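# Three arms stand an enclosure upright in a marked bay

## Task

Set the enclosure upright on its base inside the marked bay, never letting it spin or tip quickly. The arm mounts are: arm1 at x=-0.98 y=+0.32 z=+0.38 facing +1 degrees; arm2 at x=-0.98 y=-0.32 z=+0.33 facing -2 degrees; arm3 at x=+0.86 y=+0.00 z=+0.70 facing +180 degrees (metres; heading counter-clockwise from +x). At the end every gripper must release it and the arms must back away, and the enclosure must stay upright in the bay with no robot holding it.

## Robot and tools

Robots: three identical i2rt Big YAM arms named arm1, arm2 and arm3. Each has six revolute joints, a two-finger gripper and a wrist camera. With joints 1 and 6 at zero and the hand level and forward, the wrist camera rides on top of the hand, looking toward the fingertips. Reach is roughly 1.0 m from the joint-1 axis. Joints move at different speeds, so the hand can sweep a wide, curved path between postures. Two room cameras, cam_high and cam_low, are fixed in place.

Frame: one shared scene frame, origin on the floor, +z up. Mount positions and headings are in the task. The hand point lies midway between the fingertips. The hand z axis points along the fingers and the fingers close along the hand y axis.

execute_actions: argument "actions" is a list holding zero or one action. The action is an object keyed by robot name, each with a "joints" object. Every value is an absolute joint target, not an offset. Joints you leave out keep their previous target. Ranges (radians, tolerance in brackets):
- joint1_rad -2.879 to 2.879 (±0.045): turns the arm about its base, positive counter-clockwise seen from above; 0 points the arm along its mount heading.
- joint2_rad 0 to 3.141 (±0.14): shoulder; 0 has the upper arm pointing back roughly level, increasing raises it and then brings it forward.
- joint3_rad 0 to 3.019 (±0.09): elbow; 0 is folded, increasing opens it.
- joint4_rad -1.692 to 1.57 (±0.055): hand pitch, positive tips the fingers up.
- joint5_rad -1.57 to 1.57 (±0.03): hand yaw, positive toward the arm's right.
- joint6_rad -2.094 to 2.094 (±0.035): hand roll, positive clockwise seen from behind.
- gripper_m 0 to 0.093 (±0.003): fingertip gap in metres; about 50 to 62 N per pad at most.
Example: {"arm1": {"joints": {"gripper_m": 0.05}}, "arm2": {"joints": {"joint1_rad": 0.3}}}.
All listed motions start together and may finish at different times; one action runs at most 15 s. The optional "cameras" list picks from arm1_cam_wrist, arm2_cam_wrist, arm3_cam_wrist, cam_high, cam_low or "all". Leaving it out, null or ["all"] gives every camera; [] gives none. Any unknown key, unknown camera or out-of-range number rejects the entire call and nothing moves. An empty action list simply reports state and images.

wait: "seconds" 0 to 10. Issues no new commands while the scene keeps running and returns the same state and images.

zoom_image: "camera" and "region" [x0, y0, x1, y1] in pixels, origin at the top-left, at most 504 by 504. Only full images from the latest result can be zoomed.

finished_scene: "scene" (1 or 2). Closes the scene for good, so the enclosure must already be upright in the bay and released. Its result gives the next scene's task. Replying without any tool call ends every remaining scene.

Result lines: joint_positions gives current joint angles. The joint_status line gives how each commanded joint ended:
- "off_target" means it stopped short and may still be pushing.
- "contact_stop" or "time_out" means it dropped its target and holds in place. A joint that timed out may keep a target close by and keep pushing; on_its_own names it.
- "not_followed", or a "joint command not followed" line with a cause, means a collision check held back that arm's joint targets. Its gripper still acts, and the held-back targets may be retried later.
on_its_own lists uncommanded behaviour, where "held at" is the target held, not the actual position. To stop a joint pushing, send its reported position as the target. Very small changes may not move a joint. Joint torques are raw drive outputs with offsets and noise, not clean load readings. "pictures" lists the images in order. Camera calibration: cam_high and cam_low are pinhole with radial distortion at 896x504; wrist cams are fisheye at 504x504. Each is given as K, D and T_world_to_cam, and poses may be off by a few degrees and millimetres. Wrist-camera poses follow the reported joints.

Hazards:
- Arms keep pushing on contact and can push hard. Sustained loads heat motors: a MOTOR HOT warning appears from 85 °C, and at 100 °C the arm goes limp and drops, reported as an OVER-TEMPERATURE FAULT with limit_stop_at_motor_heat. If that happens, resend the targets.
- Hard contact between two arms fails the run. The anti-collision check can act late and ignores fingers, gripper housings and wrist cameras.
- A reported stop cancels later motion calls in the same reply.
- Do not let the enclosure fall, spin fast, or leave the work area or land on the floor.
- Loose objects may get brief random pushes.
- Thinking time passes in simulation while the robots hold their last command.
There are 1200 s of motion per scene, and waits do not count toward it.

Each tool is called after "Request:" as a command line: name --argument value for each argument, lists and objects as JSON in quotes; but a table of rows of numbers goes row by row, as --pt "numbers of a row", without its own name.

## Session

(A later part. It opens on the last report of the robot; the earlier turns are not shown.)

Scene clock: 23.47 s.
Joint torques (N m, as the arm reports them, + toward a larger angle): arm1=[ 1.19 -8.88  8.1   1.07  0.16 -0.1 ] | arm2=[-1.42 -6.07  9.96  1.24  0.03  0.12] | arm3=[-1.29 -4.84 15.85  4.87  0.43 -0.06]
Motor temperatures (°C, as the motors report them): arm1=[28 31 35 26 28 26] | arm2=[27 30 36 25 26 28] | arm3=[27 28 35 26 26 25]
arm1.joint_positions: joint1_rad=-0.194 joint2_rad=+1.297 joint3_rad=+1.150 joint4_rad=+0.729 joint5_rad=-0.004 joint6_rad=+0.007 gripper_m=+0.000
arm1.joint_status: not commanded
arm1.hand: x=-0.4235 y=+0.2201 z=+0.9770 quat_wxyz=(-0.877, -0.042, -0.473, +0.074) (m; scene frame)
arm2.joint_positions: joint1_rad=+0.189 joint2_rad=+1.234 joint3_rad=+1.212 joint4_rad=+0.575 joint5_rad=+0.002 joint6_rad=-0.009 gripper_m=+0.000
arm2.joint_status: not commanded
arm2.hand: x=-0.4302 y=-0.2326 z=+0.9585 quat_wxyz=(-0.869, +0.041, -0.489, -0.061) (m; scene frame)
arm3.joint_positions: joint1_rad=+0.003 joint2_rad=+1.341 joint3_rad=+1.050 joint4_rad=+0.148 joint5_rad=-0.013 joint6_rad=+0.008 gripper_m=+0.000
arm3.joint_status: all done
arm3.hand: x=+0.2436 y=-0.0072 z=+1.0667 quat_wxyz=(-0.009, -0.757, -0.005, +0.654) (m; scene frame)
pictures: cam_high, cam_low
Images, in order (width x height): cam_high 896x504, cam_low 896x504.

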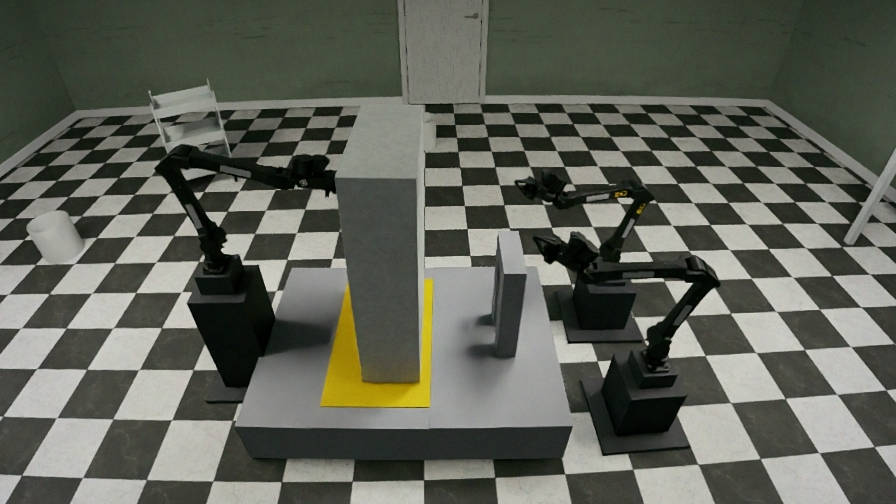

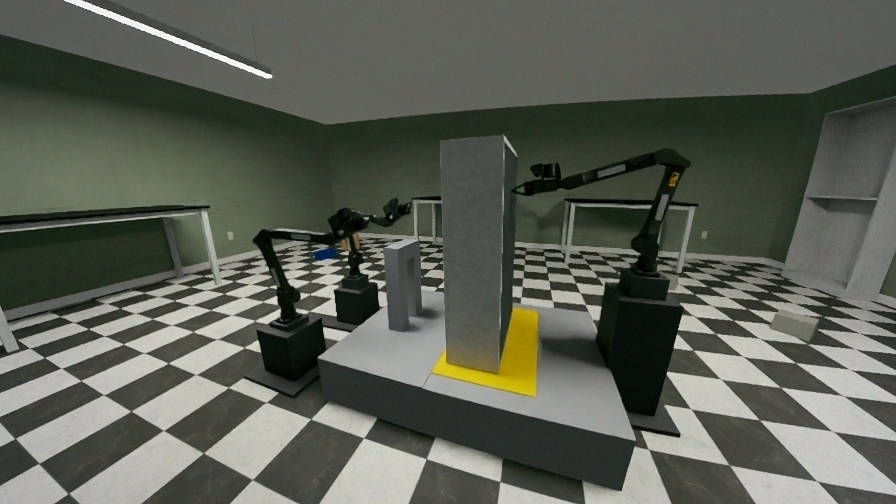

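Request:
execute_actions --actions '[{"arm3": {"joints": {"joint2_rad": 1.40, "joint3_rad": 1.065}}}]' --cameras '["cam_low"]'

Scene clock: 24.63 s.
Joint torques (N m, as the arm reports them, + toward a larger angle): arm1=[ 1.11 -8.85  8.06  1.03  0.16 -0.11] | arm2=[-1.66 -6.52  9.81  1.22  0.06  0.07] | arm3=[-1.43 -3.78 15.7   4.79  0.49 -0.07]
Motor temperatures (°C, as the motors report them): arm1=[28 31 35 26 28 26] | arm2=[27 30 36 25 26 28] | arm3=[27 28 35 26 26 25]
arm1.joint_positions: joint1_rad=-0.194 joint2_rad=+1.297 joint3_rad=+1.150 joint4_rad=+0.729 joint5_rad=-0.004 joint6_rad=+0.007 gripper_m=+0.000
arm1.joint_status: not commanded
arm1.hand: x=-0.4235 y=+0.2201 z=+0.9770 quat_wxyz=(-0.877, -0.042, -0.473, +0.074) (m; scene frame)
arm2.joint_positions: joint1_rad=+0.189 joint2_rad=+1.234 joint3_rad=+1.212 joint4_rad=+0.575 joint5_rad=+0.002 joint6_rad=-0.009 gripper_m=+0.000
arm2.joint_status: not commanded
arm2.hand: x=-0.4302 y=-0.2326 z=+0.9585 quat_wxyz=(-0.869, +0.041, -0.489, -0.061) (m; scene frame)
arm3.joint_positions: joint1_rad=+0.004 joint2_rad=+1.293 joint3_rad=+0.994 joint4_rad=+0.149 joint5_rad=-0.015 joint6_rad=+0.008 gripper_m=+0.000
arm3.joint_status: all done
arm3.hand: x=+0.2632 y=-0.0081 z=+1.0603 quat_wxyz=(-0.010, -0.759, -0.006, +0.651) (m; scene frame)
pictures: cam_low
Images, in order (width x height): cam_low 896x504.

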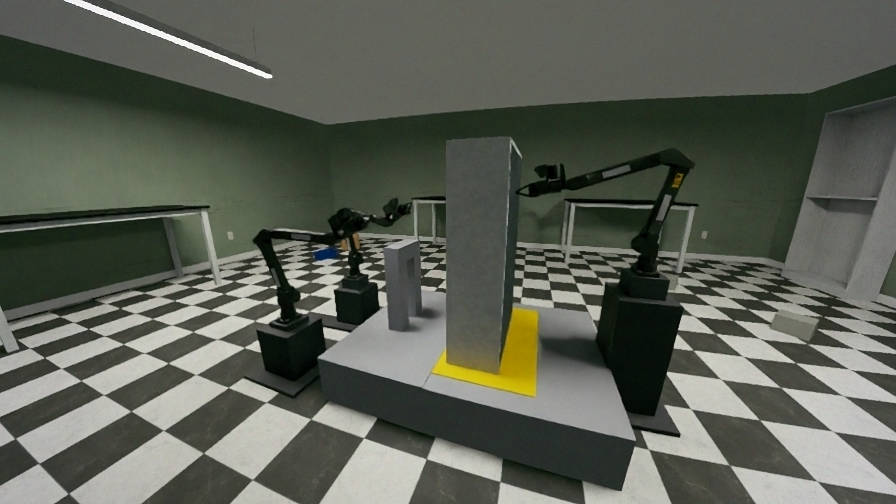

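Request:
execute_actions --actions '[{"arm3": {"joints": {"joint2_rad": 1.36, "joint3_rad": 1.015}}}]' --cameras '["cam_low"]'

Scene clock: 25.23 s.
Joint torques (N m, as the arm reports them, + toward a larger angle): arm1=[ 1.23 -9.04  8.09  1.03  0.18 -0.11] | arm2=[-2.21 -6.56 10.06  1.07  0.02  0.07] | arm3=[-1.46 -6.56 11.91  4.81  0.49 -0.06]
Motor temperatures (°C, as the motors report them): arm1=[28 31 35 26 28 26] | arm2=[27 29 36 25 26 28] | arm3=[27 28 35 26 26 25]
arm1.joint_positions: joint1_rad=-0.194 joint2_rad=+1.297 joint3_rad=+1.150 joint4_rad=+0.729 joint5_rad=-0.004 joint6_rad=+0.007 gripper_m=+0.000
arm1.joint_status: not commanded
arm1.hand: x=-0.4235 y=+0.2201 z=+0.9770 quat_wxyz=(-0.877, -0.042, -0.473, +0.074) (m; scene frame)
arm2.joint_positions: joint1_rad=+0.189 joint2_rad=+1.234 joint3_rad=+1.212 joint4_rad=+0.575 joint5_rad=+0.002 joint6_rad=-0.009 gripper_m=+0.000
arm2.joint_status: not commanded
arm2.hand: x=-0.4302 y=-0.2326 z=+0.9585 quat_wxyz=(-0.869, +0.041, -0.489, -0.061) (m; scene frame)
arm3.joint_positions: joint1_rad=+0.004 joint2_rad=+1.291 joint3_rad=+0.990 joint4_rad=+0.149 joint5_rad=-0.015 joint6_rad=+0.008 gripper_m=+0.000
arm3.joint_status: all done
arm3.hand: x=+0.2643 y=-0.0081 z=+1.0593 quat_wxyz=(-0.009, -0.760, -0.006, +0.650) (m; scene frame)
pictures: cam_low
Images, in order (width x height): cam_low 896x504.

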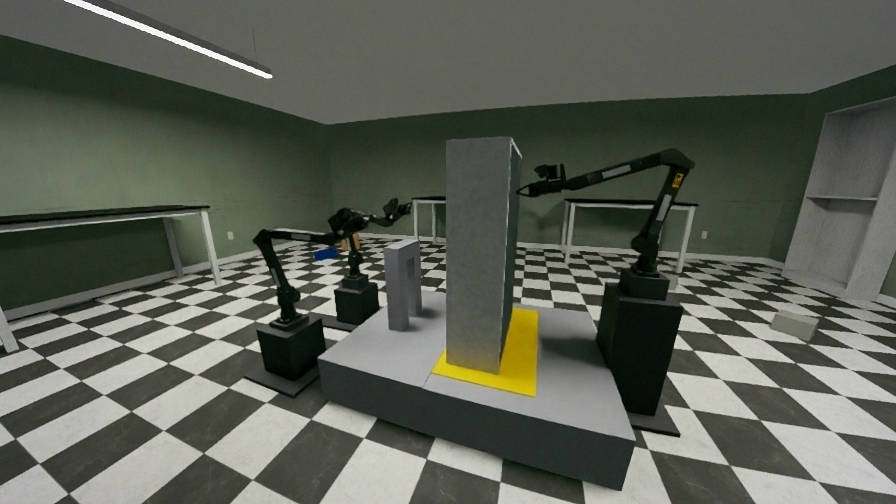

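Touchdown reached. Retract.

Request:
execute_actions --actions '[{"arm3": {"joints": {"joint2_rad": 0.8, "joint3_rad": 0.6}}, "arm1": {"joints": {"joint2_rad": 0.8, "joint3_rad": 0.75}}, "arm2": {"joints": {"joint2_rad": 0.8, "joint3_rad": 0.85}}}]' --cameras '["cam_high", "cam_low"]'

Scene clock: 26.80 s.
Joint torques (N m, as the arm reports them, + toward a larger angle): arm1=[ 1.18 -1.1   7.89  1.01  0.17 -0.12] | arm2=[-1.29  0.05  9.84  1.25  0.    0.1 ] | arm3=[-1.32 -3.17  9.1   3.28  0.16 -0.06]
Motor temperatures (°C, as the motors report them): arm1=[28 31 35 26 28 26] | arm2=[27 29 36 25 26 28] | arm3=[27 28 35 26 26 25]
arm1.joint_positions: joint1_rad=-0.194 joint2_rad=+0.792 joint3_rad=+0.752 joint4_rad=+0.726 joint5_rad=-0.004 joint6_rad=+0.007 gripper_m=+0.000
arm1.joint_status: all done
arm1.hand: x=-0.6128 y=+0.2540 z=+0.9730 quat_wxyz=(-0.901, -0.037, -0.426, +0.076) (m; scene frame)
arm2.joint_positions: joint1_rad=+0.189 joint2_rad=+0.792 joint3_rad=+0.844 joint4_rad=+0.574 joint5_rad=+0.002 joint6_rad=-0.009 gripper_m=+0.000
arm2.joint_status: all done
arm2.hand: x=-0.5956 y=-0.2581 z=+0.9402 quat_wxyz=(-0.886, +0.039, -0.457, -0.062) (m; scene frame)
arm3.joint_positions: joint1_rad=+0.003 joint2_rad=+0.786 joint3_rad=+0.614 joint4_rad=+0.179 joint5_rad=-0.005 joint6_rad=+0.007 gripper_m=+0.000
arm3.joint_status: all done
arm3.hand: x=+0.4301 y=-0.0046 z=+1.0799 quat_wxyz=(-0.006, -0.706, -0.003, +0.708) (m; scene frame)
pictures: cam_high, cam_low
Images, in order (width x height): cam_high 896x504, cam_low 896x504.

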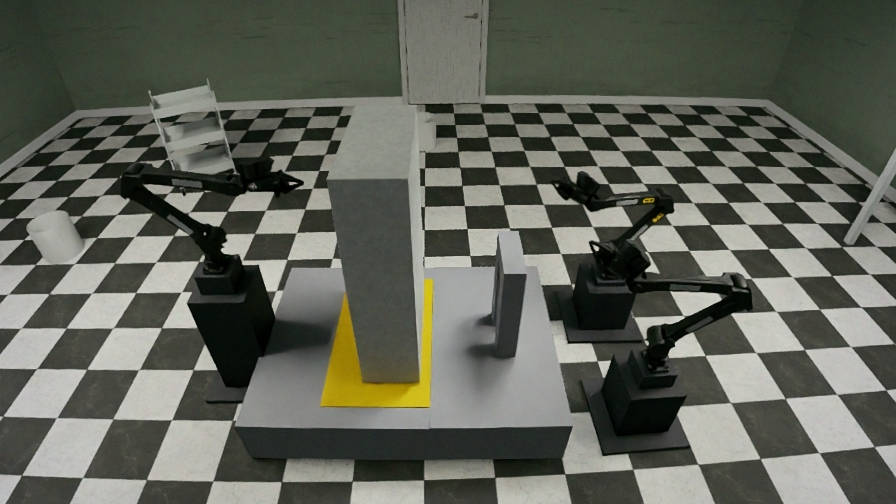

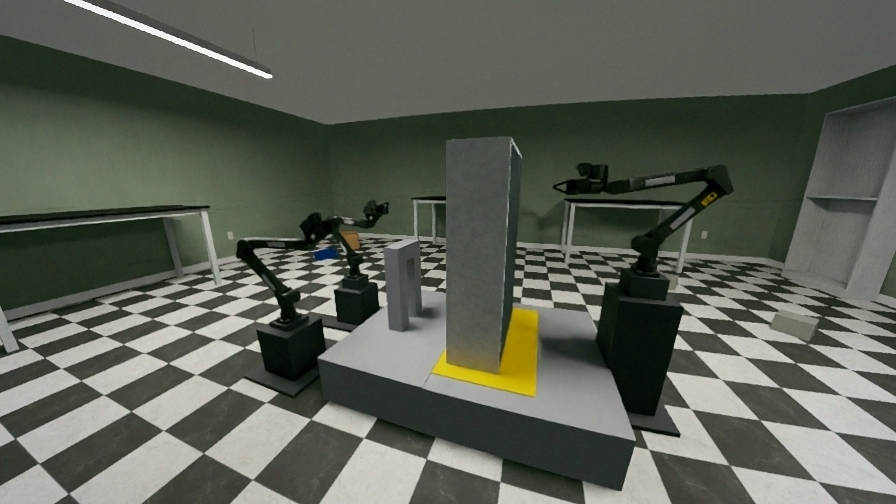

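Request:
finished_scene --scene 2

The scene is finished: the task was done.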